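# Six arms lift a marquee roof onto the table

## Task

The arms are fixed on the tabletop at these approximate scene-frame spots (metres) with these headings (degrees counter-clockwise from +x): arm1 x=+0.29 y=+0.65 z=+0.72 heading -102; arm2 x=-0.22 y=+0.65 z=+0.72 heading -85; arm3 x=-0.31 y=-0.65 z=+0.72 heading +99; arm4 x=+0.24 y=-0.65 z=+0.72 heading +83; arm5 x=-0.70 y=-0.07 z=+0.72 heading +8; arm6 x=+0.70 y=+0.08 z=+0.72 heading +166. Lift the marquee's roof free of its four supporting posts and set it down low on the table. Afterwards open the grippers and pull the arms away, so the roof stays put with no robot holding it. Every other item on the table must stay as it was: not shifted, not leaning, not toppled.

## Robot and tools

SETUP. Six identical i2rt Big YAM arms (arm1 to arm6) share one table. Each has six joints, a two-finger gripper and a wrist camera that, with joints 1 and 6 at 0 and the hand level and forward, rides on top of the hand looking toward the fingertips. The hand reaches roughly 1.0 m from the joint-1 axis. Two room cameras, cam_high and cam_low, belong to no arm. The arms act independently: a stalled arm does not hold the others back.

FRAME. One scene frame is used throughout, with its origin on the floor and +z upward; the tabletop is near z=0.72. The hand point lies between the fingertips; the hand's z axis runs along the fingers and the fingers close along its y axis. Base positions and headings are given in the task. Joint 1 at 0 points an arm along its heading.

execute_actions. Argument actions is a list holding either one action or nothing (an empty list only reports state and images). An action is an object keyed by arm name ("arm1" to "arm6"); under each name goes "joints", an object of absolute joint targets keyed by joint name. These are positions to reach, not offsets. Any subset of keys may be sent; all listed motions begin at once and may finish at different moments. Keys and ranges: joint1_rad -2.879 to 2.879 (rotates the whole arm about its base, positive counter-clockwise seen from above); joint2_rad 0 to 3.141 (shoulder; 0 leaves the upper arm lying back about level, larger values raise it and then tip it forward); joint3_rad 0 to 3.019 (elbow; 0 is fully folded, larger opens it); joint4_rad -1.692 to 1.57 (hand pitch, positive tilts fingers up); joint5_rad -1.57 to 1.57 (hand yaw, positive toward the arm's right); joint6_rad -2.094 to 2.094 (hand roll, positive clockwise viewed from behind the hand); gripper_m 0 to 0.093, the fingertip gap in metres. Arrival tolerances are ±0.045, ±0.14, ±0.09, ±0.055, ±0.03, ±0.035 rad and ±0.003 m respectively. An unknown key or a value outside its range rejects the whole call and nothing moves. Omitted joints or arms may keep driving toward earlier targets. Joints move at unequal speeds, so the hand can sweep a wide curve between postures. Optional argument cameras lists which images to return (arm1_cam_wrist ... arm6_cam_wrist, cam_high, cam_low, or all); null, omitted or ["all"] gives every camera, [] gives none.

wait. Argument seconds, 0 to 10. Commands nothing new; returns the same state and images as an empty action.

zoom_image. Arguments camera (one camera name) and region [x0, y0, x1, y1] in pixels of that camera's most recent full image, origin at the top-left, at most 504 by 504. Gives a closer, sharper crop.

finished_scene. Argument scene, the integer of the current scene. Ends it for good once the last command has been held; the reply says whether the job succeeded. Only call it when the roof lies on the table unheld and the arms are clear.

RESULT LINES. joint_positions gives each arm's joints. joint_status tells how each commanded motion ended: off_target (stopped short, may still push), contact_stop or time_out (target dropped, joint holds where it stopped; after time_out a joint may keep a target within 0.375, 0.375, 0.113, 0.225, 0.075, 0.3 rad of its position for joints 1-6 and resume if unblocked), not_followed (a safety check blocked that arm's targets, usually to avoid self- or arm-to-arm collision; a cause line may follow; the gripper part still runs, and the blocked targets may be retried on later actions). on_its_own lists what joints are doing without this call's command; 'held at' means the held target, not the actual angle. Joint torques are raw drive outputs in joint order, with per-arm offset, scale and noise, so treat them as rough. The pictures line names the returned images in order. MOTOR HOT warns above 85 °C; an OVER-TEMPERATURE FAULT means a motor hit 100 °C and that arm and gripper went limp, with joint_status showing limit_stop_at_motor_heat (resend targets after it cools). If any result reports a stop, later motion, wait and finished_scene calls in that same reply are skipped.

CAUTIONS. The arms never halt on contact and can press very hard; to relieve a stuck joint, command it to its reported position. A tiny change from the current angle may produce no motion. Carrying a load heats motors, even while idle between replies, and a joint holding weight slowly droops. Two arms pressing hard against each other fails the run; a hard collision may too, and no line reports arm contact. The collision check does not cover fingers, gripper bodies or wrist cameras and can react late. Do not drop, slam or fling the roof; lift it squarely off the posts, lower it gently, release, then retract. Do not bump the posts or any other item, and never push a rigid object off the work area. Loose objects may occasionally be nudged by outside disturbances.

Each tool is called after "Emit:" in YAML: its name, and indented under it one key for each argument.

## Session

Emit:
execute_actions:
  actions: []

Scene clock: 0.00 s.
Joint torques (N m, as the arm reports them, + toward a larger angle): no reading
arm1.joint_positions: joint1_rad=+0.260 joint2_rad=+0.405 joint3_rad=+0.535 joint4_rad=-1.237 joint5_rad=+0.194 joint6_rad=-0.388 gripper_m=+0.095
arm1.joint_status: not commanded
arm1.hand: x=+0.2734 y=+0.4589 z=+0.9429 quat_wxyz=(-0.059, -0.523, -0.817, +0.238) (m; scene frame)
arm2.joint_positions: joint1_rad=-0.341 joint2_rad=+0.525 joint3_rad=+0.404 joint4_rad=-1.011 joint5_rad=-0.241 joint6_rad=+0.302 gripper_m=+0.095
arm2.joint_status: not commanded
arm2.hand: x=-0.2334 y=+0.4358 z=+0.9328 quat_wxyz=(-0.237, -0.834, -0.496, +0.055) (m; scene frame)
arm3.joint_positions: joint1_rad=+0.094 joint2_rad=+0.351 joint3_rad=+0.649 joint4_rad=-1.406 joint5_rad=+0.295 joint6_rad=+0.506 gripper_m=+0.094
arm3.joint_status: not commanded
arm3.hand: x=-0.2955 y=-0.4819 z=+1.0381 quat_wxyz=(-0.223, +0.549, -0.791, -0.149) (m; scene frame)
arm4.joint_positions: joint1_rad=-0.213 joint2_rad=+0.469 joint3_rad=+0.485 joint4_rad=-1.098 joint5_rad=-0.151 joint6_rad=-0.534 gripper_m=+0.094
arm4.joint_status: not commanded
arm4.hand: x=+0.2816 y=-0.4418 z=+0.9638 quat_wxyz=(-0.201, +0.766, -0.591, -0.156) (m; scene frame)
arm5.joint_positions: joint1_rad=+0.385 joint2_rad=+0.416 joint3_rad=+0.610 joint4_rad=-1.302 joint5_rad=+0.084 joint6_rad=+0.233 gripper_m=+0.094
arm5.joint_status: not commanded
arm5.hand: x=-0.5319 y=+0.0069 z=+0.9651 quat_wxyz=(-0.235, +0.124, -0.963, -0.047) (m; scene frame)
arm6.joint_positions: joint1_rad=-0.299 joint2_rad=+0.495 joint3_rad=+0.462 joint4_rad=-1.050 joint5_rad=-0.284 joint6_rad=-0.187 gripper_m=+0.095
arm6.joint_status: not commanded
arm6.hand: x=+0.4877 y=+0.1423 z=+0.9222 quat_wxyz=(+0.046, +0.955, -0.120, -0.266) (m; scene frame)
pictures: arm1_cam_wrist, arm2_cam_wrist, arm3_cam_wrist, arm4_cam_wrist, arm5_cam_wrist, arm6_cam_wrist, cam_high, cam_low
Images, in order (width x height): arm1_cam_wrist 504x504, arm2_cam_wrist 504x504, arm3_cam_wrist 504x504, arm4_cam_wrist 504x504, arm5_cam_wrist 504x504, arm6_cam_wrist 504x504, cam_high 504x504, cam_low 504x504.

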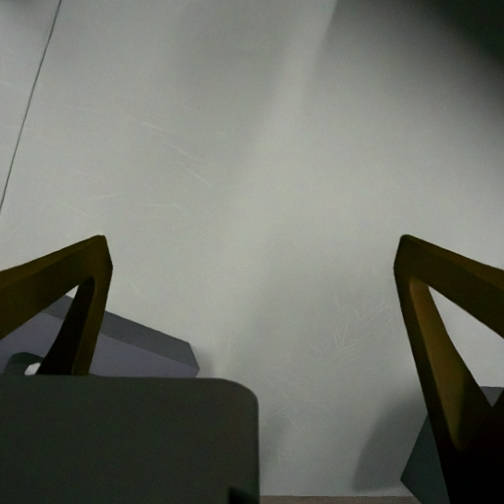

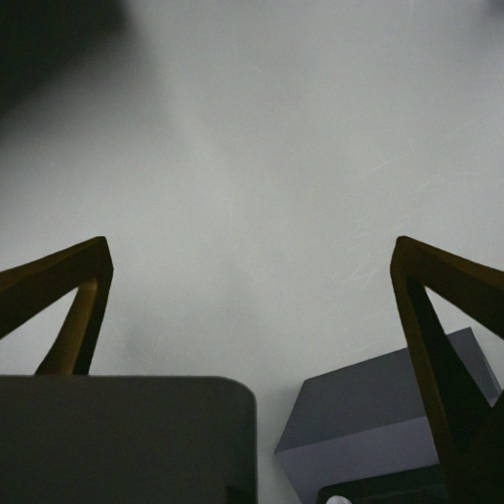

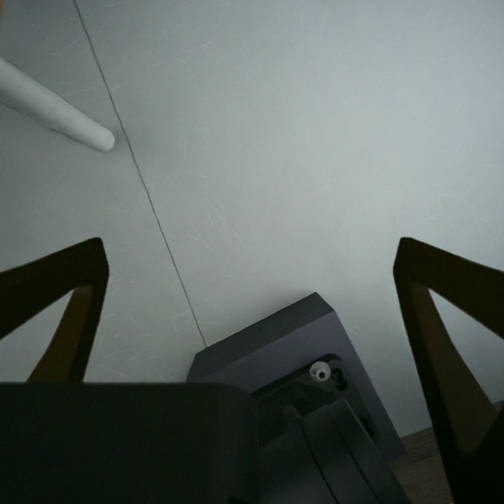

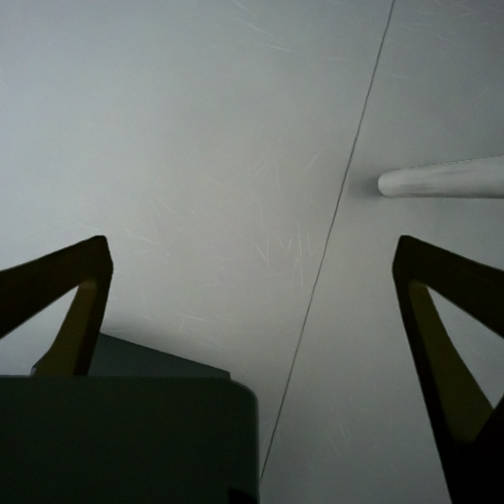

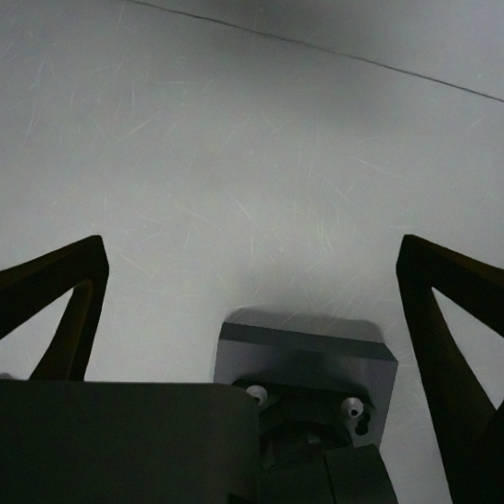

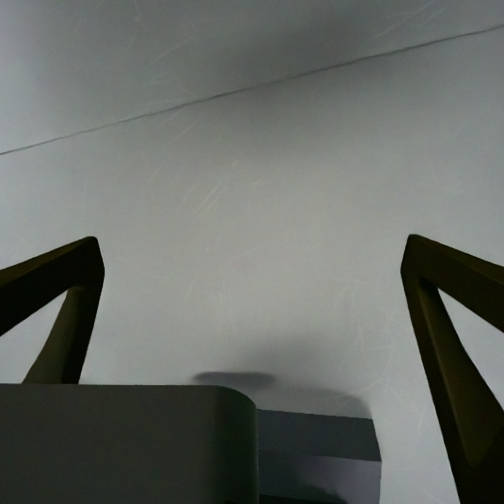

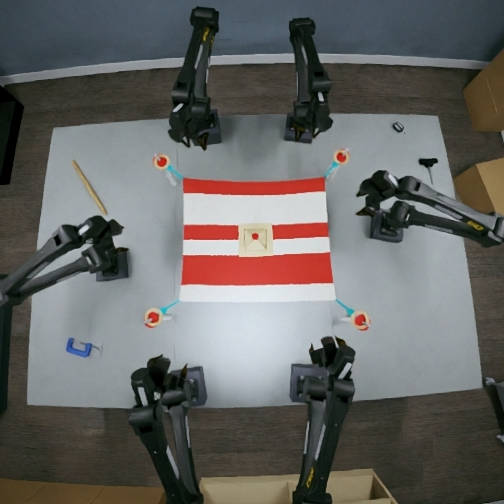

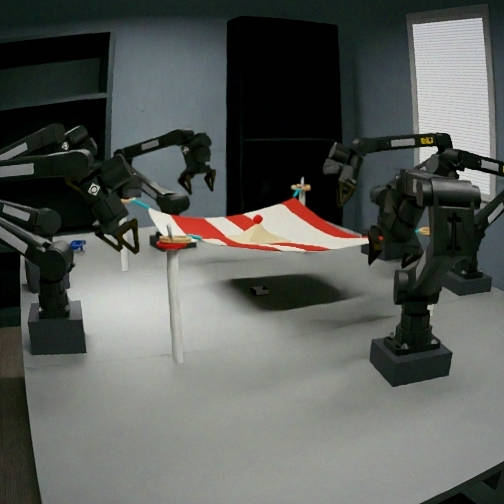

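Emit:
zoom_image:
  camera: "cam_high"
  region: [120, 130, 380, 350]

Region (120, 130, 380, 350) of cam_high's 504x504 image, scaled by 1.938, with more detail than that image has; it fills the top 426 rows of this view, and the rest is white.

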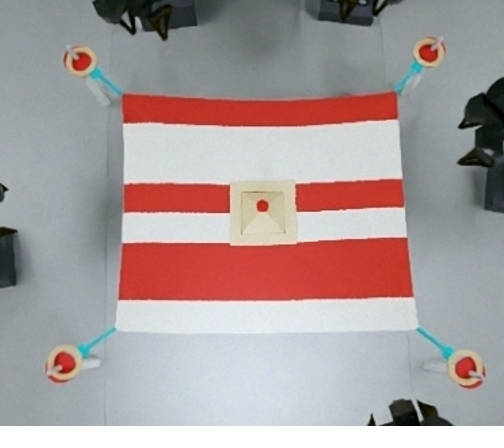

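Emit:
execute_actions:
  actions:
    - {"arm1":{"joints":{"joint1_rad":0.467,"joint2_rad":1.263,"joint3_rad":1.41,"joint4_rad":-1.675,"joint5_rad":0,"joint6_rad":0.99,"gripper_m":0.06}},"arm2":{"joints":{"joint1_rad":-0.447,"joint2_rad":1.236,"joint3_rad":1.32,"joint4_rad":-1.605,"joint5_rad":0,"joint6_rad":-1.24,"gripper_m":0.06}},"arm3":{"joints":{"joint1_rad":-0.004,"joint2_rad":1.278,"joint3_rad":1.36,"joint4_rad":-1.608,"joint5_rad":0,"joint6_rad":1.08,"gripper_m":0.06}},"arm4":{"joints":{"joint1_rad":-0.322,"joint2_rad":1.243,"joint3_rad":1.318,"joint4_rad":-1.62,"joint5_rad":0,"joint6_rad":-1.2,"gripper_m":0.06}},"arm6":{"joints":{"joint1_rad":0.2,"joint3_rad":1.0,"joint4_rad":-1.5}}}
  cameras: ["arm1_cam_wrist","arm2_cam_wrist","arm3_cam_wrist","arm4_cam_wrist","cam_low"]

Scene clock: 31.93 s.
Joint torques (N m, as the arm reports them, + toward a larger angle): arm1=[ 0.34 -8.43 13.47 -0.12 -0.09  0.24] | arm2=[-3.12 -5.57 13.27  0.1   0.04 -0.15] | arm3=[ -0.63 -12.    15.75  -0.33  -0.08   0.08] | arm4=[-1.47 -8.03 11.26 -0.4   0.15 -0.26] | arm5=[-0.79  3.31 13.33  1.56  0.13  0.05] | arm6=[ 1.07  0.56 14.38  1.06 -0.12  0.04]
arm1.joint_positions: joint1_rad=+0.459 joint2_rad=+1.274 joint3_rad=+1.357 joint4_rad=-1.663 joint5_rad=+0.003 joint6_rad=+0.980 gripper_m=+0.060
arm1.joint_status: all done
arm1.hand: x=+0.3903 y=+0.3084 z=+1.0659 quat_wxyz=(+0.007, -0.905, -0.426, +0.000) (m; scene frame)
arm2.joint_positions: joint1_rad=-0.439 joint2_rad=+1.230 joint3_rad=+1.273 joint4_rad=-1.595 joint5_rad=-0.003 joint6_rad=-1.230 gripper_m=+0.060
arm2.joint_status: all done
arm2.hand: x=-0.3406 y=+0.3223 z=+1.0963 quat_wxyz=(-0.007, -0.336, -0.942, +0.003) (m; scene frame)
arm3.joint_positions: joint1_rad=+0.005 joint2_rad=+1.291 joint3_rad=+1.294 joint4_rad=-1.592 joint5_rad=+0.004 joint6_rad=+1.072 gripper_m=+0.060
arm3.joint_status: all done
arm3.hand: x=-0.3553 y=-0.2931 z=+1.0838 quat_wxyz=(+0.000, +0.310, -0.951, +0.009) (m; scene frame)
arm4.joint_positions: joint1_rad=-0.315 joint2_rad=+1.244 joint3_rad=+1.273 joint4_rad=-1.603 joint5_rad=-0.003 joint6_rad=-1.185 gripper_m=+0.060
arm4.joint_status: all done
arm4.hand: x=+0.3803 y=-0.3349 z=+1.0872 quat_wxyz=(+0.000, +0.921, -0.391, -0.003) (m; scene frame)
arm5.joint_positions: joint1_rad=+0.385 joint2_rad=+0.416 joint3_rad=+0.610 joint4_rad=-1.302 joint5_rad=+0.084 joint6_rad=+0.233 gripper_m=+0.094
arm5.joint_status: not commanded
arm5.hand: x=-0.5319 y=+0.0069 z=+0.9651 quat_wxyz=(-0.235, +0.124, -0.963, -0.047) (m; scene frame)
arm6.joint_positions: joint1_rad=+0.190 joint2_rad=+0.495 joint3_rad=+0.959 joint4_rad=-1.492 joint5_rad=-0.284 joint6_rad=-0.187 gripper_m=+0.095
arm6.joint_status: all done
arm6.hand: x=+0.5093 y=+0.0348 z=+1.1122 quat_wxyz=(+0.108, +0.949, +0.117, -0.272) (m; scene frame)
pictures: arm1_cam_wrist, arm2_cam_wrist, arm3_cam_wrist, arm4_cam_wrist, cam_low
Images, in order (width x height): arm1_cam_wrist 504x504, arm2_cam_wrist 504x504, arm3_cam_wrist 504x504, arm4_cam_wrist 504x504, cam_low 504x504.

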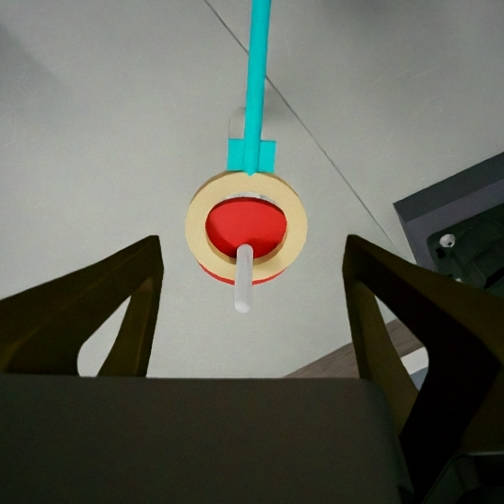

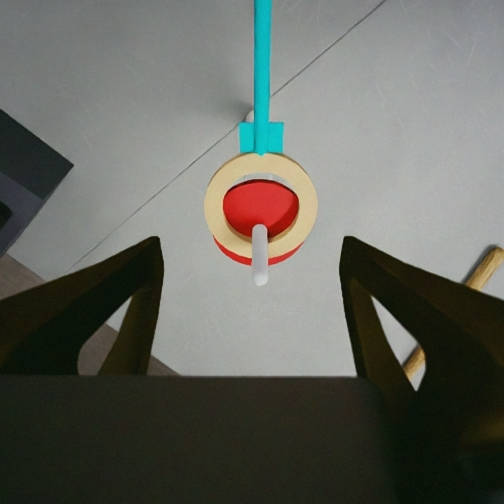

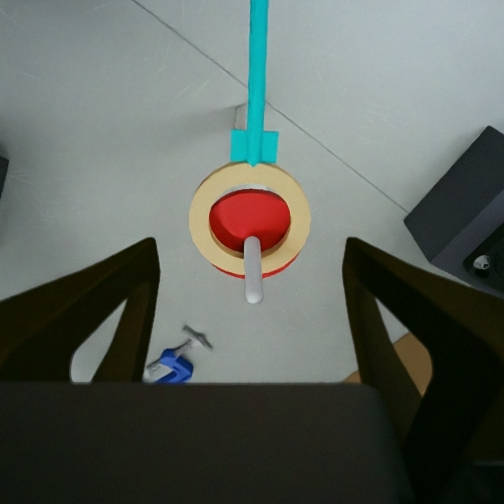

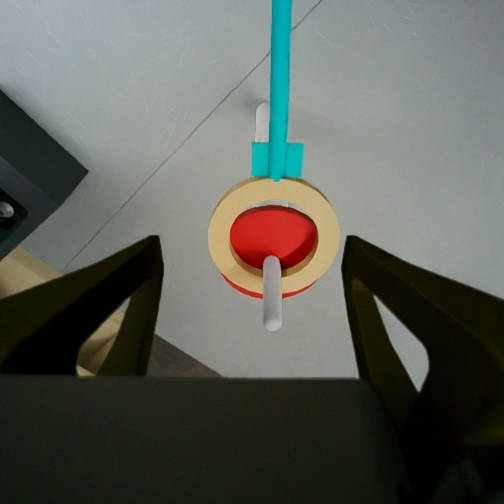

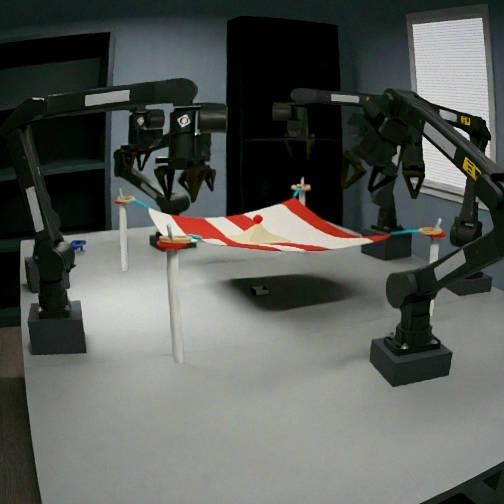

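Emit:
zoom_image:
  camera: "arm1_cam_wrist"
  region: [200, 110, 320, 200]

Emit:
zoom_image:
  camera: "arm2_cam_wrist"
  region: [200, 110, 320, 200]

Emit:
zoom_image:
  camera: "arm3_cam_wrist"
  region: [200, 110, 320, 200]

Emit:
zoom_image:
  camera: "arm4_cam_wrist"
  region: [200, 110, 320, 200]

Region (200, 110, 320, 200) of arm1_cam_wrist's 504x504 image, scaled by 4.200, with more detail than that image has; it fills the top 378 rows of this view, and the rest is white.

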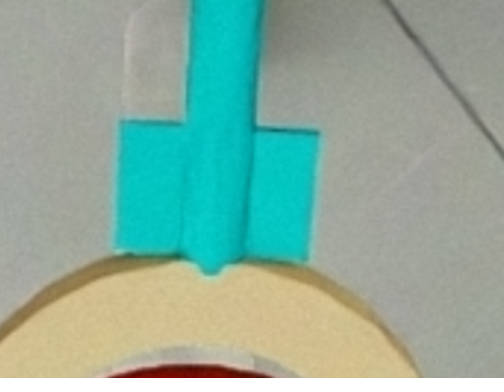

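Region (200, 110, 320, 200) of arm2_cam_wrist's 504x504 image, scaled by 4.200, with more detail than that image has; it fills the top 378 rows of this view, and the rest is white.

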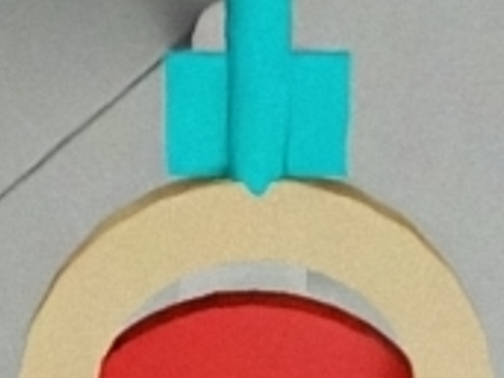

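Region (200, 110, 320, 200) of arm3_cam_wrist's 504x504 image, scaled by 4.200, with more detail than that image has; it fills the top 378 rows of this view, and the rest is white.

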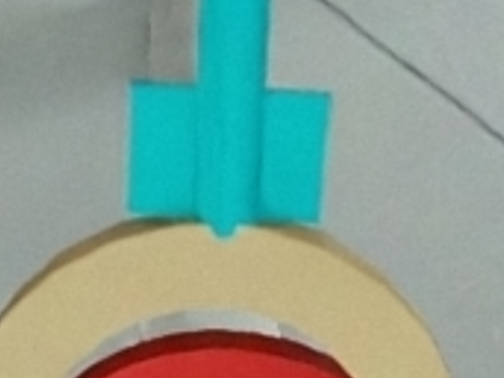

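Region (200, 110, 320, 200) of arm4_cam_wrist's 504x504 image, scaled by 4.200, with more detail than that image has; it fills the top 378 rows of this view, and the rest is white.

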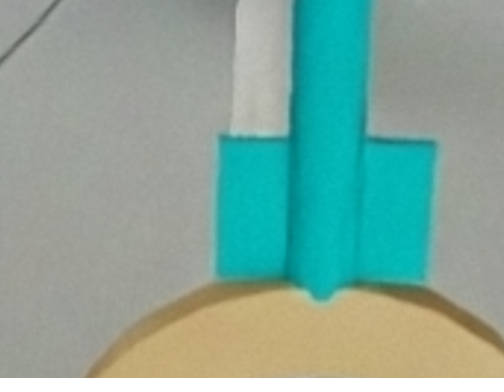

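Emit:
execute_actions:
  actions:
    - {"arm1":{"joints":{"joint1_rad":0.478,"joint3_rad":1.10,"joint4_rad":-1.375,"joint6_rad":1.03}},"arm2":{"joints":{"joint1_rad":-0.463,"joint2_rad":1.288,"joint3_rad":0.989,"joint4_rad":-1.247}},"arm3":{"joints":{"joint2_rad":1.31,"joint3_rad":1.033,"joint4_rad":-1.278,"joint6_rad":1.12}},"arm4":{"joints":{"joint1_rad":-0.342,"joint2_rad":1.288,"joint3_rad":1.10,"joint4_rad":-1.36}}}
  cameras: ["arm1_cam_wrist","arm2_cam_wrist","arm3_cam_wrist","arm4_cam_wrist","cam_low"]

Scene clock: 76.23 s.
Joint torques (N m, as the arm reports them, + toward a larger angle): arm1=[ 0.78 -6.98  9.43  0.92 -0.09  0.26] | arm2=[-3.59 -6.46  8.73  1.06  0.04 -0.14] | arm3=[ -0.94 -10.87   9.5    1.09  -0.09   0.09] | arm4=[-1.55 -9.31  8.54  0.59  0.15 -0.27] | arm5=[-1.33  3.38 13.36  1.57  0.12  0.06] | arm6=[ 1.13  0.72 14.49  1.06 -0.12  0.04]
arm1.joint_positions: joint1_rad=+0.465 joint2_rad=+1.268 joint3_rad=+1.093 joint4_rad=-1.389 joint5_rad=+0.003 joint6_rad=+1.020 gripper_m=+0.060
arm1.joint_status: all done
arm1.hand: x=+0.3915 y=+0.3124 z=+0.9672 quat_wxyz=(+0.000, -0.912, -0.411, +0.001) (m; scene frame)
arm2.joint_positions: joint1_rad=-0.449 joint2_rad=+1.286 joint3_rad=+0.989 joint4_rad=-1.259 joint5_rad=-0.003 joint6_rad=-1.231 gripper_m=+0.060
arm2.joint_status: all done
arm2.hand: x=-0.3436 y=+0.3207 z=+0.9710 quat_wxyz=(-0.007, -0.341, -0.940, +0.001) (m; scene frame)
arm3.joint_positions: joint1_rad=+0.005 joint2_rad=+1.313 joint3_rad=+1.036 joint4_rad=-1.295 joint5_rad=+0.004 joint6_rad=+1.112 gripper_m=+0.060
arm3.joint_status: all done
arm3.hand: x=-0.3553 y=-0.2949 z=+0.9788 quat_wxyz=(-0.001, +0.291, -0.957, +0.000) (m; scene frame)
arm4.joint_positions: joint1_rad=-0.330 joint2_rad=+1.290 joint3_rad=+1.091 joint4_rad=-1.378 joint5_rad=-0.003 joint6_rad=-1.185 gripper_m=+0.060
arm4.joint_status: all done
arm4.hand: x=+0.3889 y=-0.3282 z=+1.0026 quat_wxyz=(+0.002, +0.918, -0.397, -0.003) (m; scene frame)
arm5.joint_positions: joint1_rad=+0.385 joint2_rad=+0.416 joint3_rad=+0.610 joint4_rad=-1.302 joint5_rad=+0.084 joint6_rad=+0.233 gripper_m=+0.094
arm5.joint_status: not commanded
arm5.hand: x=-0.5319 y=+0.0069 z=+0.9651 quat_wxyz=(-0.235, +0.124, -0.963, -0.047) (m; scene frame)
arm6.joint_positions: joint1_rad=+0.190 joint2_rad=+0.495 joint3_rad=+0.959 joint4_rad=-1.492 joint5_rad=-0.284 joint6_rad=-0.187 gripper_m=+0.095
arm6.joint_status: not commanded
arm6.hand: x=+0.5093 y=+0.0348 z=+1.1122 quat_wxyz=(+0.108, +0.949, +0.117, -0.272) (m; scene frame)
pictures: arm1_cam_wrist, arm2_cam_wrist, arm3_cam_wrist, arm4_cam_wrist, cam_low
Images, in order (width x height): arm1_cam_wrist 504x504, arm2_cam_wrist 504x504, arm3_cam_wrist 504x504, arm4_cam_wrist 504x504, cam_low 504x504.

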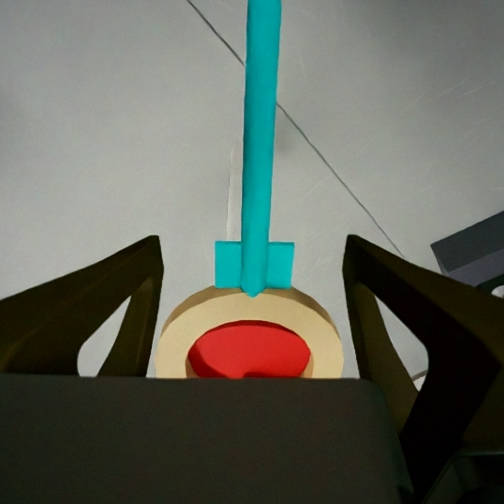

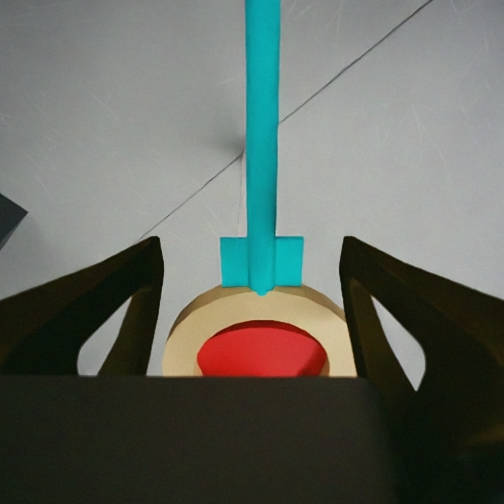

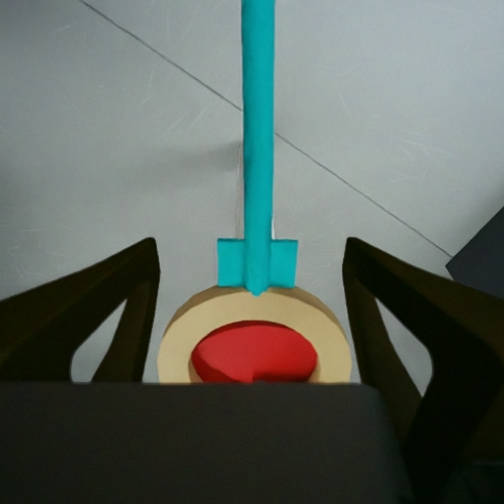

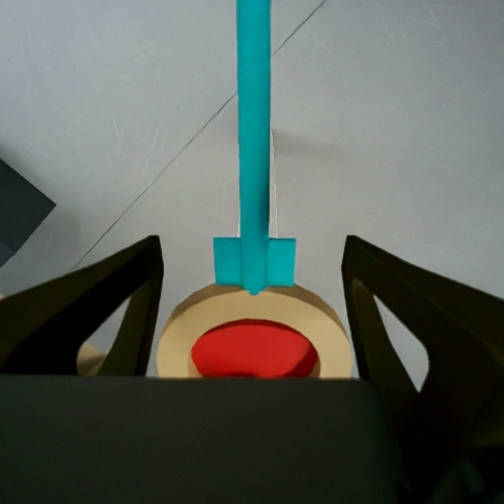

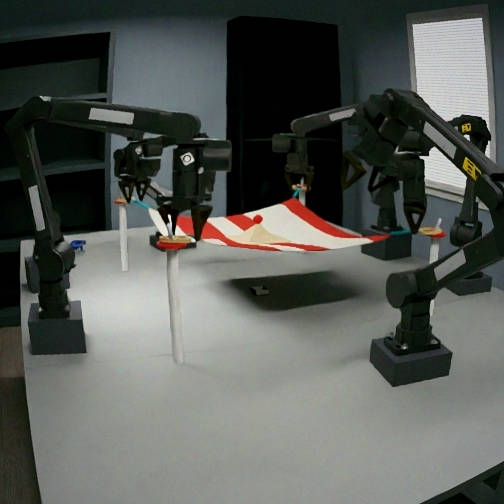

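Excellent. Descend ~9 mm more, then close.

Emit:
execute_actions:
  actions:
    - {"arm1":{"joints":{"joint3_rad":1.068,"joint4_rad":-1.342}},"arm2":{"joints":{"joint3_rad":0.958,"joint4_rad":-1.205}},"arm3":{"joints":{"joint3_rad":1.002,"joint4_rad":-1.245}},"arm4":{"joints":{"joint3_rad":1.066,"joint4_rad":-1.328}}}
  cameras: []

Emit:
execute_actions:
  actions:
    - {"arm1":{"joints":{"gripper_m":0.0}},"arm2":{"joints":{"gripper_m":0.0}},"arm3":{"joints":{"gripper_m":0.0}},"arm4":{"joints":{"gripper_m":0.0}}}
  cameras: ["arm1_cam_wrist","arm2_cam_wrist","arm3_cam_wrist","arm4_cam_wrist","cam_low"]

Emit:
zoom_image:
  camera: "cam_low"
  region: [380, 180, 460, 250]

Scene clock: 90.63 s.
Joint torques (N m, as the arm reports them, + toward a larger angle): arm1=[ 0.89 -7.62  8.9   0.95 -0.1   0.23] | arm2=[-3.57 -6.29  8.15  1.12  0.04 -0.15] | arm3=[ -0.84 -11.27   8.63   1.11  -0.08   0.08] | arm4=[-1.05 -9.    8.03  0.65  0.18 -0.26] | arm5=[-1.32  3.64 13.33  1.63  0.11  0.04] | arm6=[ 1.1   0.71 14.48  1.07 -0.12  0.04]
arm1.joint_positions: joint1_rad=+0.465 joint2_rad=+1.268 joint3_rad=+1.065 joint4_rad=-1.356 joint5_rad=+0.003 joint6_rad=+1.020 gripper_m=+0.060
arm1.joint_status: all done
arm1.hand: x=+0.3913 y=+0.3131 z=+0.9569 quat_wxyz=(-0.003, -0.912, -0.411, +0.001) (m; scene frame)
arm2.joint_positions: joint1_rad=-0.449 joint2_rad=+1.286 joint3_rad=+0.963 joint4_rad=-1.217 joint5_rad=-0.003 joint6_rad=-1.231 gripper_m=+0.060
arm2.joint_status: all done
arm2.hand: x=-0.3437 y=+0.3202 z=+0.9615 quat_wxyz=(-0.006, -0.341, -0.940, +0.009) (m; scene frame)
arm3.joint_positions: joint1_rad=+0.005 joint2_rad=+1.313 joint3_rad=+1.012 joint4_rad=-1.263 joint5_rad=+0.004 joint6_rad=+1.112 gripper_m=+0.060
arm3.joint_status: all done
arm3.hand: x=-0.3552 y=-0.2956 z=+0.9699 quat_wxyz=(-0.002, +0.290, -0.957, -0.003) (m; scene frame)
arm4.joint_positions: joint1_rad=-0.330 joint2_rad=+1.290 joint3_rad=+1.065 joint4_rad=-1.348 joint5_rad=-0.003 joint6_rad=-1.185 gripper_m=+0.060
arm4.joint_status: all done
arm4.hand: x=+0.3885 y=-0.3291 z=+0.9929 quat_wxyz=(+0.000, +0.918, -0.397, -0.003) (m; scene frame)
arm5.joint_positions: joint1_rad=+0.385 joint2_rad=+0.416 joint3_rad=+0.610 joint4_rad=-1.302 joint5_rad=+0.084 joint6_rad=+0.233 gripper_m=+0.094
arm5.joint_status: not commanded
arm5.hand: x=-0.5319 y=+0.0069 z=+0.9651 quat_wxyz=(-0.235, +0.124, -0.963, -0.047) (m; scene frame)
arm6.joint_positions: joint1_rad=+0.190 joint2_rad=+0.495 joint3_rad=+0.959 joint4_rad=-1.492 joint5_rad=-0.284 joint6_rad=-0.187 gripper_m=+0.095
arm6.joint_status: not commanded
arm6.hand: x=+0.5093 y=+0.0348 z=+1.1122 quat_wxyz=(+0.108, +0.949, +0.117, -0.272) (m; scene frame)
pictures: none
No camera images: the call's "cameras" was empty. Leave "cameras" out to get every camera's image.

Scene clock: 91.27 s.
Joint torques (N m, as the arm reports them, + toward a larger angle): arm1=[ 0.85 -7.77  8.79  0.91 -0.09  0.23] | arm2=[-3.57 -6.3   8.11  0.89  0.25 -0.14] | arm3=[ -0.76 -11.04   8.91   1.09  -0.1    0.08] | arm4=[-1.43 -9.54  8.03  0.59  0.27 -0.25] | arm5=[-1.11  3.83 13.22  1.64  0.12  0.07] | arm6=[ 1.06  0.68 14.48  1.09 -0.12  0.04]
arm1.joint_positions: joint1_rad=+0.465 joint2_rad=+1.268 joint3_rad=+1.065 joint4_rad=-1.356 joint5_rad=+0.003 joint6_rad=+1.020 gripper_m=+0.022
arm1.joint_status: gripper_m off_target (ended at +0.022, target +0.000)
arm1.hand: x=+0.3913 y=+0.3130 z=+0.9569 quat_wxyz=(-0.003, -0.912, -0.411, +0.001) (m; scene frame)
arm2.joint_positions: joint1_rad=-0.449 joint2_rad=+1.286 joint3_rad=+0.963 joint4_rad=-1.211 joint5_rad=-0.008 joint6_rad=-1.232 gripper_m=+0.022
arm2.joint_status: gripper_m off_target (ended at +0.022, target +0.000)
arm2.hand: x=-0.3434 y=+0.3184 z=+0.9615 quat_wxyz=(-0.009, -0.340, -0.940, +0.012) (m; scene frame)
arm3.joint_positions: joint1_rad=+0.005 joint2_rad=+1.313 joint3_rad=+1.012 joint4_rad=-1.261 joint5_rad=+0.004 joint6_rad=+1.112 gripper_m=+0.021
arm3.joint_status: gripper_m off_target (ended at +0.021, target +0.000)
arm3.hand: x=-0.3553 y=-0.2953 z=+0.9699 quat_wxyz=(-0.002, +0.290, -0.957, -0.004) (m; scene frame)
arm4.joint_positions: joint1_rad=-0.330 joint2_rad=+1.290 joint3_rad=+1.065 joint4_rad=-1.342 joint5_rad=-0.006 joint6_rad=-1.186 gripper_m=+0.022
arm4.joint_status: gripper_m off_target (ended at +0.022, target +0.000)
arm4.hand: x=+0.3885 y=-0.3277 z=+0.9930 quat_wxyz=(-0.003, +0.918, -0.397, -0.004) (m; scene frame)
arm5.joint_positions: joint1_rad=+0.385 joint2_rad=+0.416 joint3_rad=+0.610 joint4_rad=-1.302 joint5_rad=+0.084 joint6_rad=+0.233 gripper_m=+0.094
arm5.joint_status: not commanded
arm5.hand: x=-0.5319 y=+0.0069 z=+0.9651 quat_wxyz=(-0.235, +0.124, -0.963, -0.047) (m; scene frame)
arm6.joint_positions: joint1_rad=+0.190 joint2_rad=+0.495 joint3_rad=+0.959 joint4_rad=-1.492 joint5_rad=-0.284 joint6_rad=-0.187 gripper_m=+0.095
arm6.joint_status: not commanded
arm6.hand: x=+0.5093 y=+0.0348 z=+1.1122 quat_wxyz=(+0.108, +0.949, +0.117, -0.272) (m; scene frame)
pictures: arm1_cam_wrist, arm2_cam_wrist, arm3_cam_wrist, arm4_cam_wrist, cam_low
Images, in order (width x height): arm1_cam_wrist 504x504, arm2_cam_wrist 504x504, arm3_cam_wrist 504x504, arm4_cam_wrist 504x504, cam_low 504x504.

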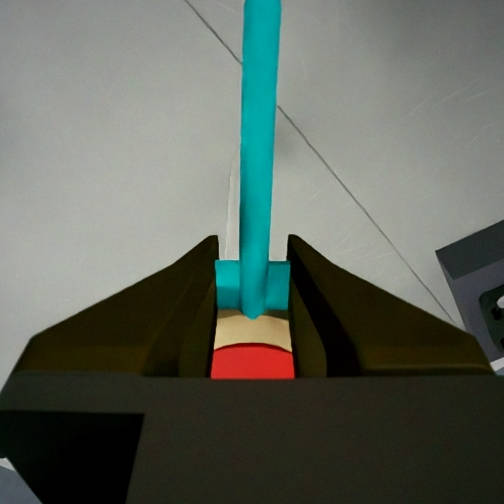

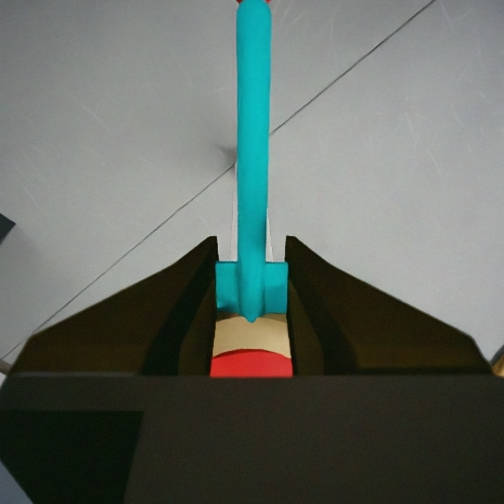

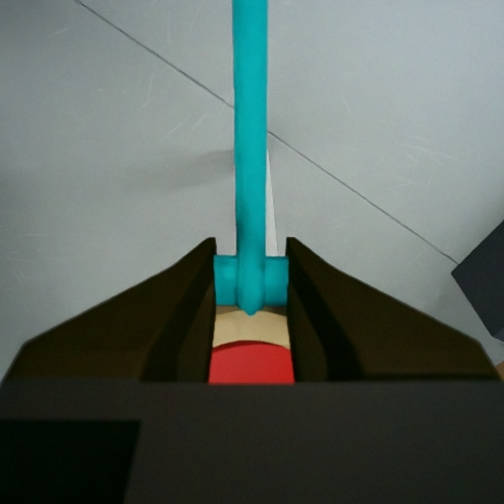

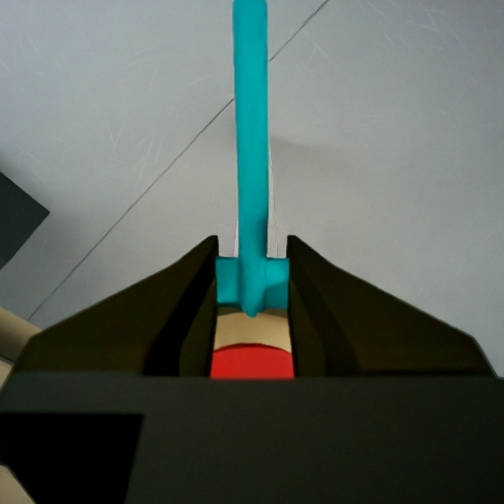

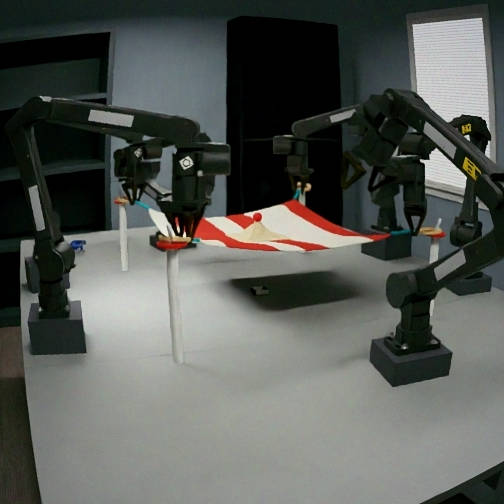

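Region (380, 180, 460, 250) of cam_low's 504x504 image, scaled by 6.300, with more detail than that image has; it fills the top 441 rows of this view, and the rest is white.

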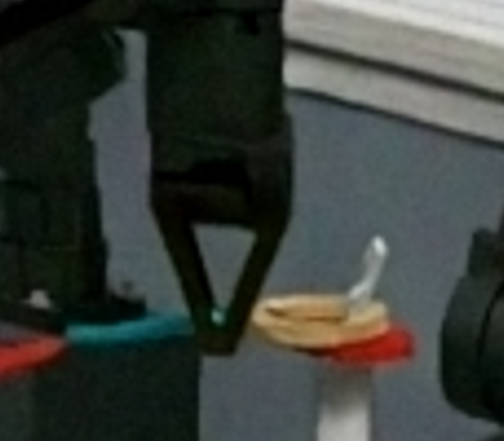

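Emit:
execute_actions:
  actions:
    - {"arm1":{"joints":{"joint1_rad":0.534,"joint2_rad":1.21,"joint3_rad":1.214,"joint4_rad":-1.525}},"arm2":{"joints":{"joint1_rad":-0.525,"joint2_rad":1.217,"joint3_rad":1.112,"joint4_rad":-1.383}}}
  cameras: ["arm1_cam_wrist","arm2_cam_wrist","cam_low"]

Emit:
zoom_image:
  camera: "cam_low"
  region: [270, 140, 460, 250]

Scene clock: 104.90 s.
Joint torques (N m, as the arm reports them, + toward a larger angle): arm1=[ 0.75 -7.31 12.11 -0.31 -0.2   0.22] | arm2=[-4.23 -6.28 12.57  0.03  0.46 -0.11] | arm3=[ -0.87 -11.11   8.88   1.    -0.09   0.06] | arm4=[-1.71 -9.39  7.96  0.6   0.32 -0.28] | arm5=[-1.42  3.27 13.23  1.5   0.08  0.08] | arm6=[ 1.11  0.7  14.48  1.07 -0.12  0.04]
arm1.joint_positions: joint1_rad=+0.521 joint2_rad=+1.211 joint3_rad=+1.176 joint4_rad=-1.508 joint5_rad=+0.007 joint6_rad=+1.021 gripper_m=+0.022
arm1.joint_status: all done
arm1.hand: x=+0.4057 y=+0.3284 z=+1.0171 quat_wxyz=(-0.011, -0.900, -0.436, +0.004) (m; scene frame)
arm2.joint_positions: joint1_rad=-0.505 joint2_rad=+1.225 joint3_rad=+1.072 joint4_rad=-1.369 joint5_rad=-0.013 joint6_rad=-1.233 gripper_m=+0.022
arm2.joint_status: all done
arm2.hand: x=-0.3595 y=+0.3294 z=+1.0214 quat_wxyz=(-0.010, -0.365, -0.931, +0.018) (m; scene frame)
arm3.joint_positions: joint1_rad=+0.005 joint2_rad=+1.313 joint3_rad=+1.012 joint4_rad=-1.260 joint5_rad=+0.004 joint6_rad=+1.112 gripper_m=+0.021
arm3.joint_status: not commanded
arm3.hand: x=-0.3553 y=-0.2950 z=+0.9699 quat_wxyz=(-0.002, +0.290, -0.957, -0.005) (m; scene frame)
arm4.joint_positions: joint1_rad=-0.330 joint2_rad=+1.290 joint3_rad=+1.065 joint4_rad=-1.341 joint5_rad=-0.007 joint6_rad=-1.186 gripper_m=+0.022
arm4.joint_status: not commanded
arm4.hand: x=+0.3884 y=-0.3275 z=+0.9930 quat_wxyz=(-0.003, +0.918, -0.397, -0.005) (m; scene frame)
arm5.joint_positions: joint1_rad=+0.385 joint2_rad=+0.416 joint3_rad=+0.610 joint4_rad=-1.302 joint5_rad=+0.084 joint6_rad=+0.233 gripper_m=+0.094
arm5.joint_status: not commanded
arm5.hand: x=-0.5319 y=+0.0069 z=+0.9651 quat_wxyz=(-0.235, +0.124, -0.963, -0.047) (m; scene frame)
arm6.joint_positions: joint1_rad=+0.190 joint2_rad=+0.495 joint3_rad=+0.959 joint4_rad=-1.492 joint5_rad=-0.284 joint6_rad=-0.187 gripper_m=+0.095
arm6.joint_status: not commanded
arm6.hand: x=+0.5093 y=+0.0348 z=+1.1122 quat_wxyz=(+0.108, +0.949, +0.117, -0.272) (m; scene frame)
pictures: arm1_cam_wrist, arm2_cam_wrist, cam_low
Images, in order (width x height): arm1_cam_wrist 504x504, arm2_cam_wrist 504x504, cam_low 504x504.

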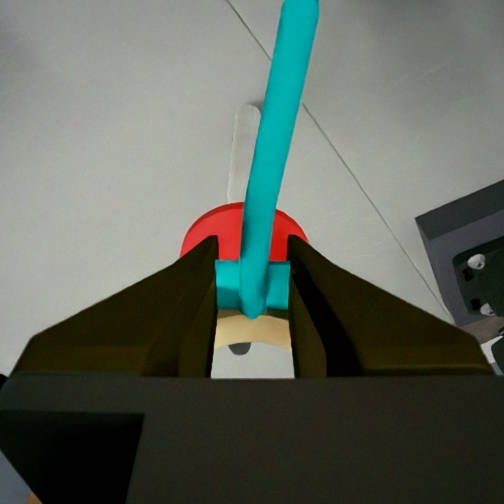

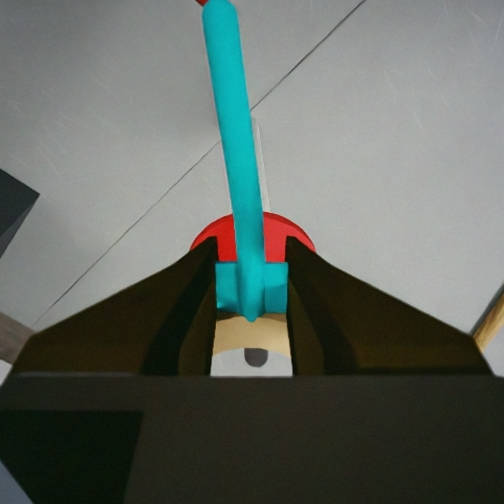

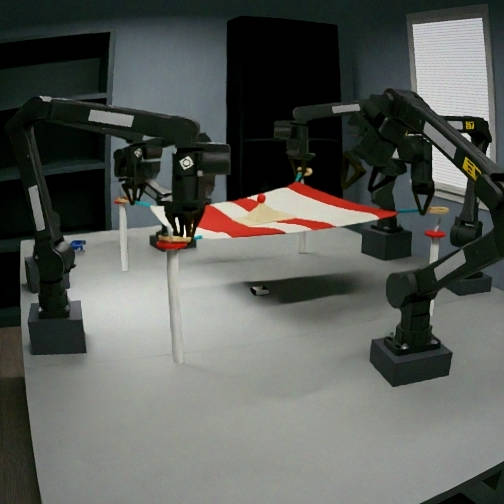

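Region (270, 140, 460, 250) of cam_low's 504x504 image, scaled by 2.653, with more detail than that image has; it fills the top 292 rows of this view, and the rest is white.

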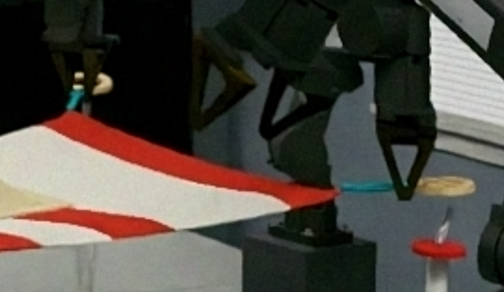

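Emit:
execute_actions:
  actions:
    - {"arm1":{"joints":{"joint1_rad":0.205,"joint6_rad":0.72}},"arm2":{"joints":{"joint1_rad":-0.18,"joint6_rad":-0.93}},"arm3":{"joints":{"joint1_rad":0.07,"joint2_rad":1.25,"joint3_rad":1.16,"joint4_rad":-1.43}},"arm4":{"joints":{"joint1_rad":-0.403,"joint2_rad":1.238,"joint3_rad":1.21,"joint4_rad":-1.515}}}
  cameras: ["cam_low"]

Emit:
zoom_image:
  camera: "cam_low"
  region: [100, 160, 230, 260]

Scene clock: 114.80 s.
Joint torques (N m, as the arm reports them, + toward a larger angle): arm1=[-0.24 -6.94 12.19 -0.26 -0.13  0.01] | arm2=[-2.74 -6.36 12.7   0.03  0.11  0.04] | arm3=[  0.9  -10.11  14.32  -0.33  -0.08   0.06] | arm4=[-1.66 -8.14 10.51 -0.56  0.43 -0.24] | arm5=[-0.58  3.85 13.35  1.59  0.1   0.03] | arm6=[ 1.13  0.73 14.49  1.05 -0.12  0.04]
arm1.joint_positions: joint1_rad=+0.205 joint2_rad=+1.211 joint3_rad=+1.176 joint4_rad=-1.508 joint5_rad=+0.004 joint6_rad=+0.730 gripper_m=+0.022
arm1.joint_status: all done
arm1.hand: x=+0.3008 y=+0.3083 z=+1.0170 quat_wxyz=(-0.009, -0.906, -0.424, +0.006) (m; scene frame)
arm2.joint_positions: joint1_rad=-0.179 joint2_rad=+1.225 joint3_rad=+1.072 joint4_rad=-1.369 joint5_rad=-0.005 joint6_rad=-0.940 gripper_m=+0.022
arm2.joint_status: all done
arm2.hand: x=-0.2518 y=+0.3026 z=+1.0227 quat_wxyz=(-0.014, -0.350, -0.936, +0.016) (m; scene frame)
arm3.joint_positions: joint1_rad=+0.057 joint2_rad=+1.253 joint3_rad=+1.109 joint4_rad=-1.413 joint5_rad=+0.004 joint6_rad=+1.113 gripper_m=+0.021
arm3.joint_status: all done
arm3.hand: x=-0.3719 y=-0.3063 z=+1.0261 quat_wxyz=(-0.003, +0.315, -0.949, -0.008) (m; scene frame)
arm4.joint_positions: joint1_rad=-0.386 joint2_rad=+1.235 joint3_rad=+1.176 joint4_rad=-1.497 joint5_rad=-0.010 joint6_rad=-1.186 gripper_m=+0.022
arm4.joint_status: all done
arm4.hand: x=+0.4013 y=-0.3445 z=+1.0530 quat_wxyz=(-0.009, +0.906, -0.422, -0.006) (m; scene frame)
arm5.joint_positions: joint1_rad=+0.385 joint2_rad=+0.416 joint3_rad=+0.610 joint4_rad=-1.302 joint5_rad=+0.084 joint6_rad=+0.233 gripper_m=+0.094
arm5.joint_status: not commanded
arm5.hand: x=-0.5319 y=+0.0069 z=+0.9651 quat_wxyz=(-0.235, +0.124, -0.963, -0.047) (m; scene frame)
arm6.joint_positions: joint1_rad=+0.190 joint2_rad=+0.495 joint3_rad=+0.959 joint4_rad=-1.492 joint5_rad=-0.284 joint6_rad=-0.187 gripper_m=+0.095
arm6.joint_status: not commanded
arm6.hand: x=+0.5093 y=+0.0348 z=+1.1122 quat_wxyz=(+0.108, +0.949, +0.117, -0.272) (m; scene frame)
pictures: cam_low
Images, in order (width x height): cam_low 504x504.

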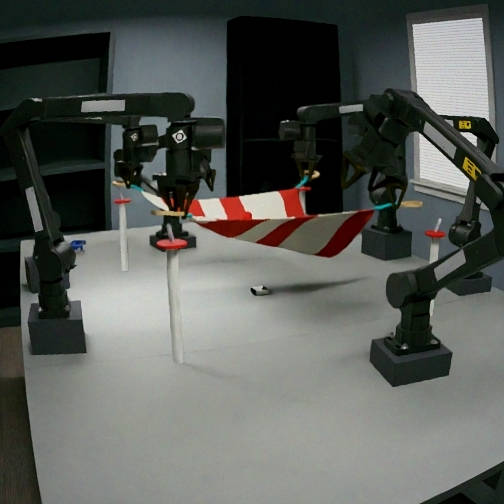

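Region (100, 160, 230, 260) of cam_low's 504x504 image, scaled by 3.877, with more detail than that image has; it fills the top 388 rows of this view, and the rest is white.

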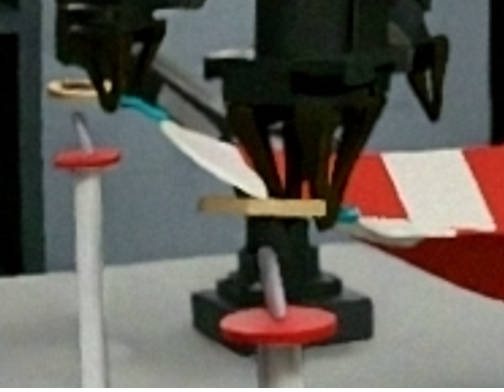

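Emit:
execute_actions:
  actions:
    - {"arm3":{"joints":{"joint1_rad":-0.245,"joint6_rad":0.85}},"arm4":{"joints":{"joint1_rad":-0.075,"joint6_rad":-0.92}}}
  cameras: ["cam_low"]

Emit:
execute_actions:
  actions:
    - {"arm1":{"joints":{"joint2_rad":1.262,"joint3_rad":1.045,"joint4_rad":-1.325}},"arm2":{"joints":{"joint2_rad":1.305,"joint3_rad":0.955,"joint4_rad":-1.2}},"arm3":{"joints":{"joint2_rad":1.305,"joint3_rad":0.955,"joint4_rad":-1.2}},"arm4":{"joints":{"joint2_rad":1.305,"joint3_rad":0.965,"joint4_rad":-1.21}}}
  cameras: ["cam_low"]

Emit:
execute_actions:
  actions:
    - {"arm1":{"joints":{"joint2_rad":1.61,"joint3_rad":0.745,"joint4_rad":-0.675}},"arm2":{"joints":{"joint2_rad":1.745,"joint3_rad":0.712,"joint4_rad":-0.51}},"arm3":{"joints":{"joint2_rad":1.736,"joint3_rad":0.712,"joint4_rad":-0.51}},"arm4":{"joints":{"joint2_rad":1.738,"joint3_rad":0.707,"joint4_rad":-0.52}}}
  cameras: ["cam_low","cam_high"]

Scene clock: 132.53 s.
Joint torques (N m, as the arm reports them, + toward a larger angle): arm1=[-0.23 -6.73 12.28 -0.2  -0.13  0.02] | arm2=[-2.61 -6.27 12.67  0.15  0.11  0.04] | arm3=[ -0.15 -10.33  14.38  -0.32  -0.09  -0.13] | arm4=[-0.64 -8.1  10.53 -0.42  0.19  0.03] | arm5=[-0.76  3.47 13.33  1.62  0.12  0.05] | arm6=[ 1.14  0.75 14.47  1.07 -0.12  0.04]
arm1.joint_positions: joint1_rad=+0.205 joint2_rad=+1.211 joint3_rad=+1.176 joint4_rad=-1.512 joint5_rad=+0.004 joint6_rad=+0.729 gripper_m=+0.022
arm1.joint_status: not commanded
arm1.hand: x=+0.3008 y=+0.3091 z=+1.0170 quat_wxyz=(-0.008, -0.905, -0.424, +0.005) (m; scene frame)
arm2.joint_positions: joint1_rad=-0.179 joint2_rad=+1.225 joint3_rad=+1.072 joint4_rad=-1.371 joint5_rad=-0.004 joint6_rad=-0.939 gripper_m=+0.022
arm2.joint_status: not commanded
arm2.hand: x=-0.2518 y=+0.3030 z=+1.0226 quat_wxyz=(-0.013, -0.350, -0.936, +0.015) (m; scene frame)
arm3.joint_positions: joint1_rad=-0.246 joint2_rad=+1.253 joint3_rad=+1.109 joint4_rad=-1.413 joint5_rad=+0.004 joint6_rad=+0.858 gripper_m=+0.021
arm3.joint_status: all done
arm3.hand: x=-0.2665 y=-0.3034 z=+1.0259 quat_wxyz=(-0.004, +0.292, -0.956, -0.007) (m; scene frame)
arm4.joint_positions: joint1_rad=-0.073 joint2_rad=+1.235 joint3_rad=+1.176 joint4_rad=-1.497 joint5_rad=-0.004 joint6_rad=-0.935 gripper_m=+0.022
arm4.joint_status: all done
arm4.hand: x=+0.3005 y=-0.3101 z=+1.0533 quat_wxyz=(-0.008, +0.919, -0.394, -0.005) (m; scene frame)
arm5.joint_positions: joint1_rad=+0.385 joint2_rad=+0.416 joint3_rad=+0.610 joint4_rad=-1.302 joint5_rad=+0.084 joint6_rad=+0.233 gripper_m=+0.094
arm5.joint_status: not commanded
arm5.hand: x=-0.5319 y=+0.0069 z=+0.9651 quat_wxyz=(-0.235, +0.124, -0.963, -0.047) (m; scene frame)
arm6.joint_positions: joint1_rad=+0.190 joint2_rad=+0.495 joint3_rad=+0.959 joint4_rad=-1.492 joint5_rad=-0.284 joint6_rad=-0.187 gripper_m=+0.095
arm6.joint_status: not commanded
arm6.hand: x=+0.5093 y=+0.0348 z=+1.1122 quat_wxyz=(+0.108, +0.949, +0.117, -0.272) (m; scene frame)
pictures: cam_low
Images, in order (width x height): cam_low 504x504.

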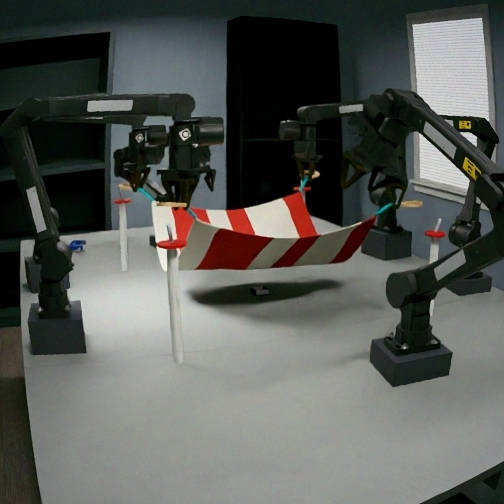

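Scene clock: 133.63 s.
Joint torques (N m, as the arm reports them, + toward a larger angle): arm1=[-0.34 -8.31  9.35  0.81 -0.13  0.03] | arm2=[-2.66 -6.91  9.03  0.96  0.08  0.04] | arm3=[  0.1  -10.54   9.47   1.06  -0.09  -0.09] | arm4=[-0.84 -9.01  8.28  0.63  0.19  0.03] | arm5=[-1.09  3.36 13.24  1.5   0.12  0.02] | arm6=[ 1.15  0.73 14.48  1.08 -0.12  0.04]
arm1.joint_positions: joint1_rad=+0.205 joint2_rad=+1.274 joint3_rad=+1.034 joint4_rad=-1.336 joint5_rad=+0.004 joint6_rad=+0.729 gripper_m=+0.022
arm1.joint_status: all done
arm1.hand: x=+0.3010 y=+0.3034 z=+0.9433 quat_wxyz=(+0.006, -0.905, -0.424, +0.000) (m; scene frame)
arm2.joint_positions: joint1_rad=-0.179 joint2_rad=+1.312 joint3_rad=+0.950 joint4_rad=-1.209 joint5_rad=-0.004 joint6_rad=-0.939 gripper_m=+0.022
arm2.joint_status: all done
arm2.hand: x=-0.2510 y=+0.3023 z=+0.9495 quat_wxyz=(-0.007, -0.351, -0.937, -0.007) (m; scene frame)
arm3.joint_positions: joint1_rad=-0.246 joint2_rad=+1.311 joint3_rad=+0.956 joint4_rad=-1.216 joint5_rad=+0.004 joint6_rad=+0.857 gripper_m=+0.021
arm3.joint_status: all done
arm3.hand: x=-0.2668 y=-0.3045 z=+0.9503 quat_wxyz=(-0.001, +0.292, -0.956, +0.000) (m; scene frame)
arm4.joint_positions: joint1_rad=-0.073 joint2_rad=+1.313 joint3_rad=+0.953 joint4_rad=-1.225 joint5_rad=-0.004 joint6_rad=-0.935 gripper_m=+0.022
arm4.joint_status: all done
arm4.hand: x=+0.3001 y=-0.3109 z=+0.9449 quat_wxyz=(+0.006, +0.919, -0.395, -0.002) (m; scene frame)
arm5.joint_positions: joint1_rad=+0.385 joint2_rad=+0.416 joint3_rad=+0.610 joint4_rad=-1.302 joint5_rad=+0.084 joint6_rad=+0.233 gripper_m=+0.094
arm5.joint_status: not commanded
arm5.hand: x=-0.5319 y=+0.0069 z=+0.9651 quat_wxyz=(-0.235, +0.124, -0.963, -0.047) (m; scene frame)
arm6.joint_positions: joint1_rad=+0.190 joint2_rad=+0.495 joint3_rad=+0.959 joint4_rad=-1.492 joint5_rad=-0.284 joint6_rad=-0.187 gripper_m=+0.095
arm6.joint_status: not commanded
arm6.hand: x=+0.5093 y=+0.0348 z=+1.1122 quat_wxyz=(+0.108, +0.949, +0.117, -0.272) (m; scene frame)
pictures: cam_low
Images, in order (width x height): cam_low 504x504.

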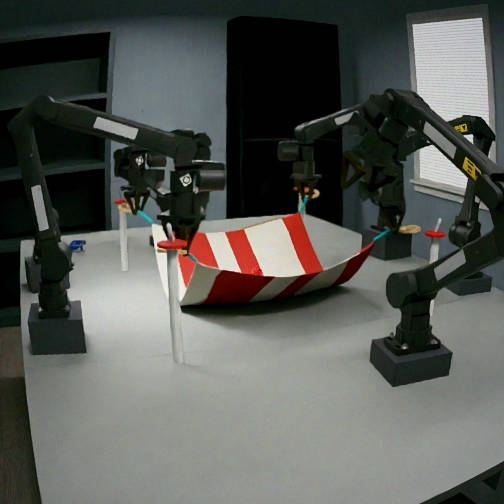

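Scene clock: 135.00 s.
Joint torques (N m, as the arm reports them, + toward a larger angle): arm1=[-0.17 -9.67  6.21  0.96 -0.08  0.05] | arm2=[-2.63 -8.3   4.82  1.15  0.04  0.04] | arm3=[ -0.07 -13.85   5.47   1.12  -0.06  -0.09] | arm4=[ -1.14 -10.53   4.84   0.67   0.15   0.03] | arm5=[-1.16  3.46 13.2   1.45  0.11  0.02] | arm6=[ 1.11  0.71 14.49  1.06 -0.12  0.04]
arm1.joint_positions: joint1_rad=+0.205 joint2_rad=+1.620 joint3_rad=+0.738 joint4_rad=-0.691 joint5_rad=+0.002 joint6_rad=+0.728 gripper_m=+0.022
arm1.joint_status: all done
arm1.hand: x=+0.3015 y=+0.2997 z=+0.7322 quat_wxyz=(+0.004, -0.905, -0.425, -0.001) (m; scene frame)
arm2.joint_positions: joint1_rad=-0.179 joint2_rad=+1.743 joint3_rad=+0.710 joint4_rad=-0.522 joint5_rad=-0.003 joint6_rad=-0.939 gripper_m=+0.022
arm2.joint_status: all done
arm2.hand: x=-0.2486 y=+0.2989 z=+0.7346 quat_wxyz=(-0.008, -0.351, -0.936, +0.000) (m; scene frame)
arm3.joint_positions: joint1_rad=-0.246 joint2_rad=+1.743 joint3_rad=+0.712 joint4_rad=-0.528 joint5_rad=+0.003 joint6_rad=+0.856 gripper_m=+0.021
arm3.joint_status: all done
arm3.hand: x=-0.2666 y=-0.2997 z=+0.7334 quat_wxyz=(-0.003, +0.292, -0.956, -0.006) (m; scene frame)
arm4.joint_positions: joint1_rad=-0.073 joint2_rad=+1.728 joint3_rad=+0.699 joint4_rad=-0.539 joint5_rad=-0.002 joint6_rad=-0.933 gripper_m=+0.022
arm4.joint_status: all done
arm4.hand: x=+0.3003 y=-0.3092 z=+0.7319 quat_wxyz=(-0.002, +0.919, -0.395, -0.003) (m; scene frame)
arm5.joint_positions: joint1_rad=+0.385 joint2_rad=+0.416 joint3_rad=+0.610 joint4_rad=-1.302 joint5_rad=+0.084 joint6_rad=+0.233 gripper_m=+0.094
arm5.joint_status: not commanded
arm5.hand: x=-0.5319 y=+0.0069 z=+0.9651 quat_wxyz=(-0.235, +0.124, -0.963, -0.047) (m; scene frame)
arm6.joint_positions: joint1_rad=+0.190 joint2_rad=+0.495 joint3_rad=+0.959 joint4_rad=-1.492 joint5_rad=-0.284 joint6_rad=-0.187 gripper_m=+0.095
arm6.joint_status: not commanded
arm6.hand: x=+0.5093 y=+0.0348 z=+1.1122 quat_wxyz=(+0.108, +0.949, +0.117, -0.272) (m; scene frame)
pictures: cam_high, cam_low
Images, in order (width x height): cam_high 504x504, cam_low 504x504.

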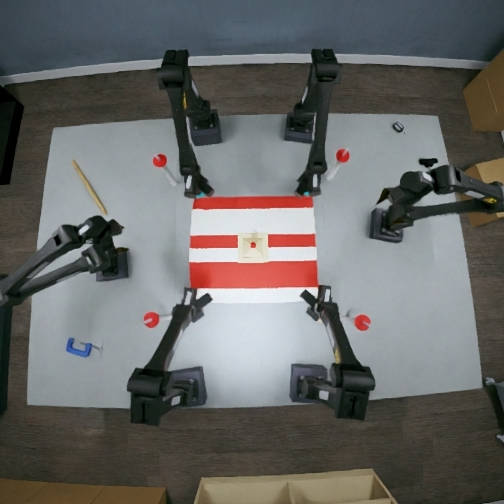

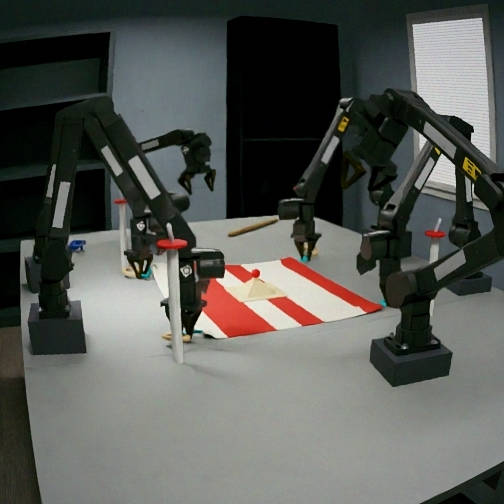

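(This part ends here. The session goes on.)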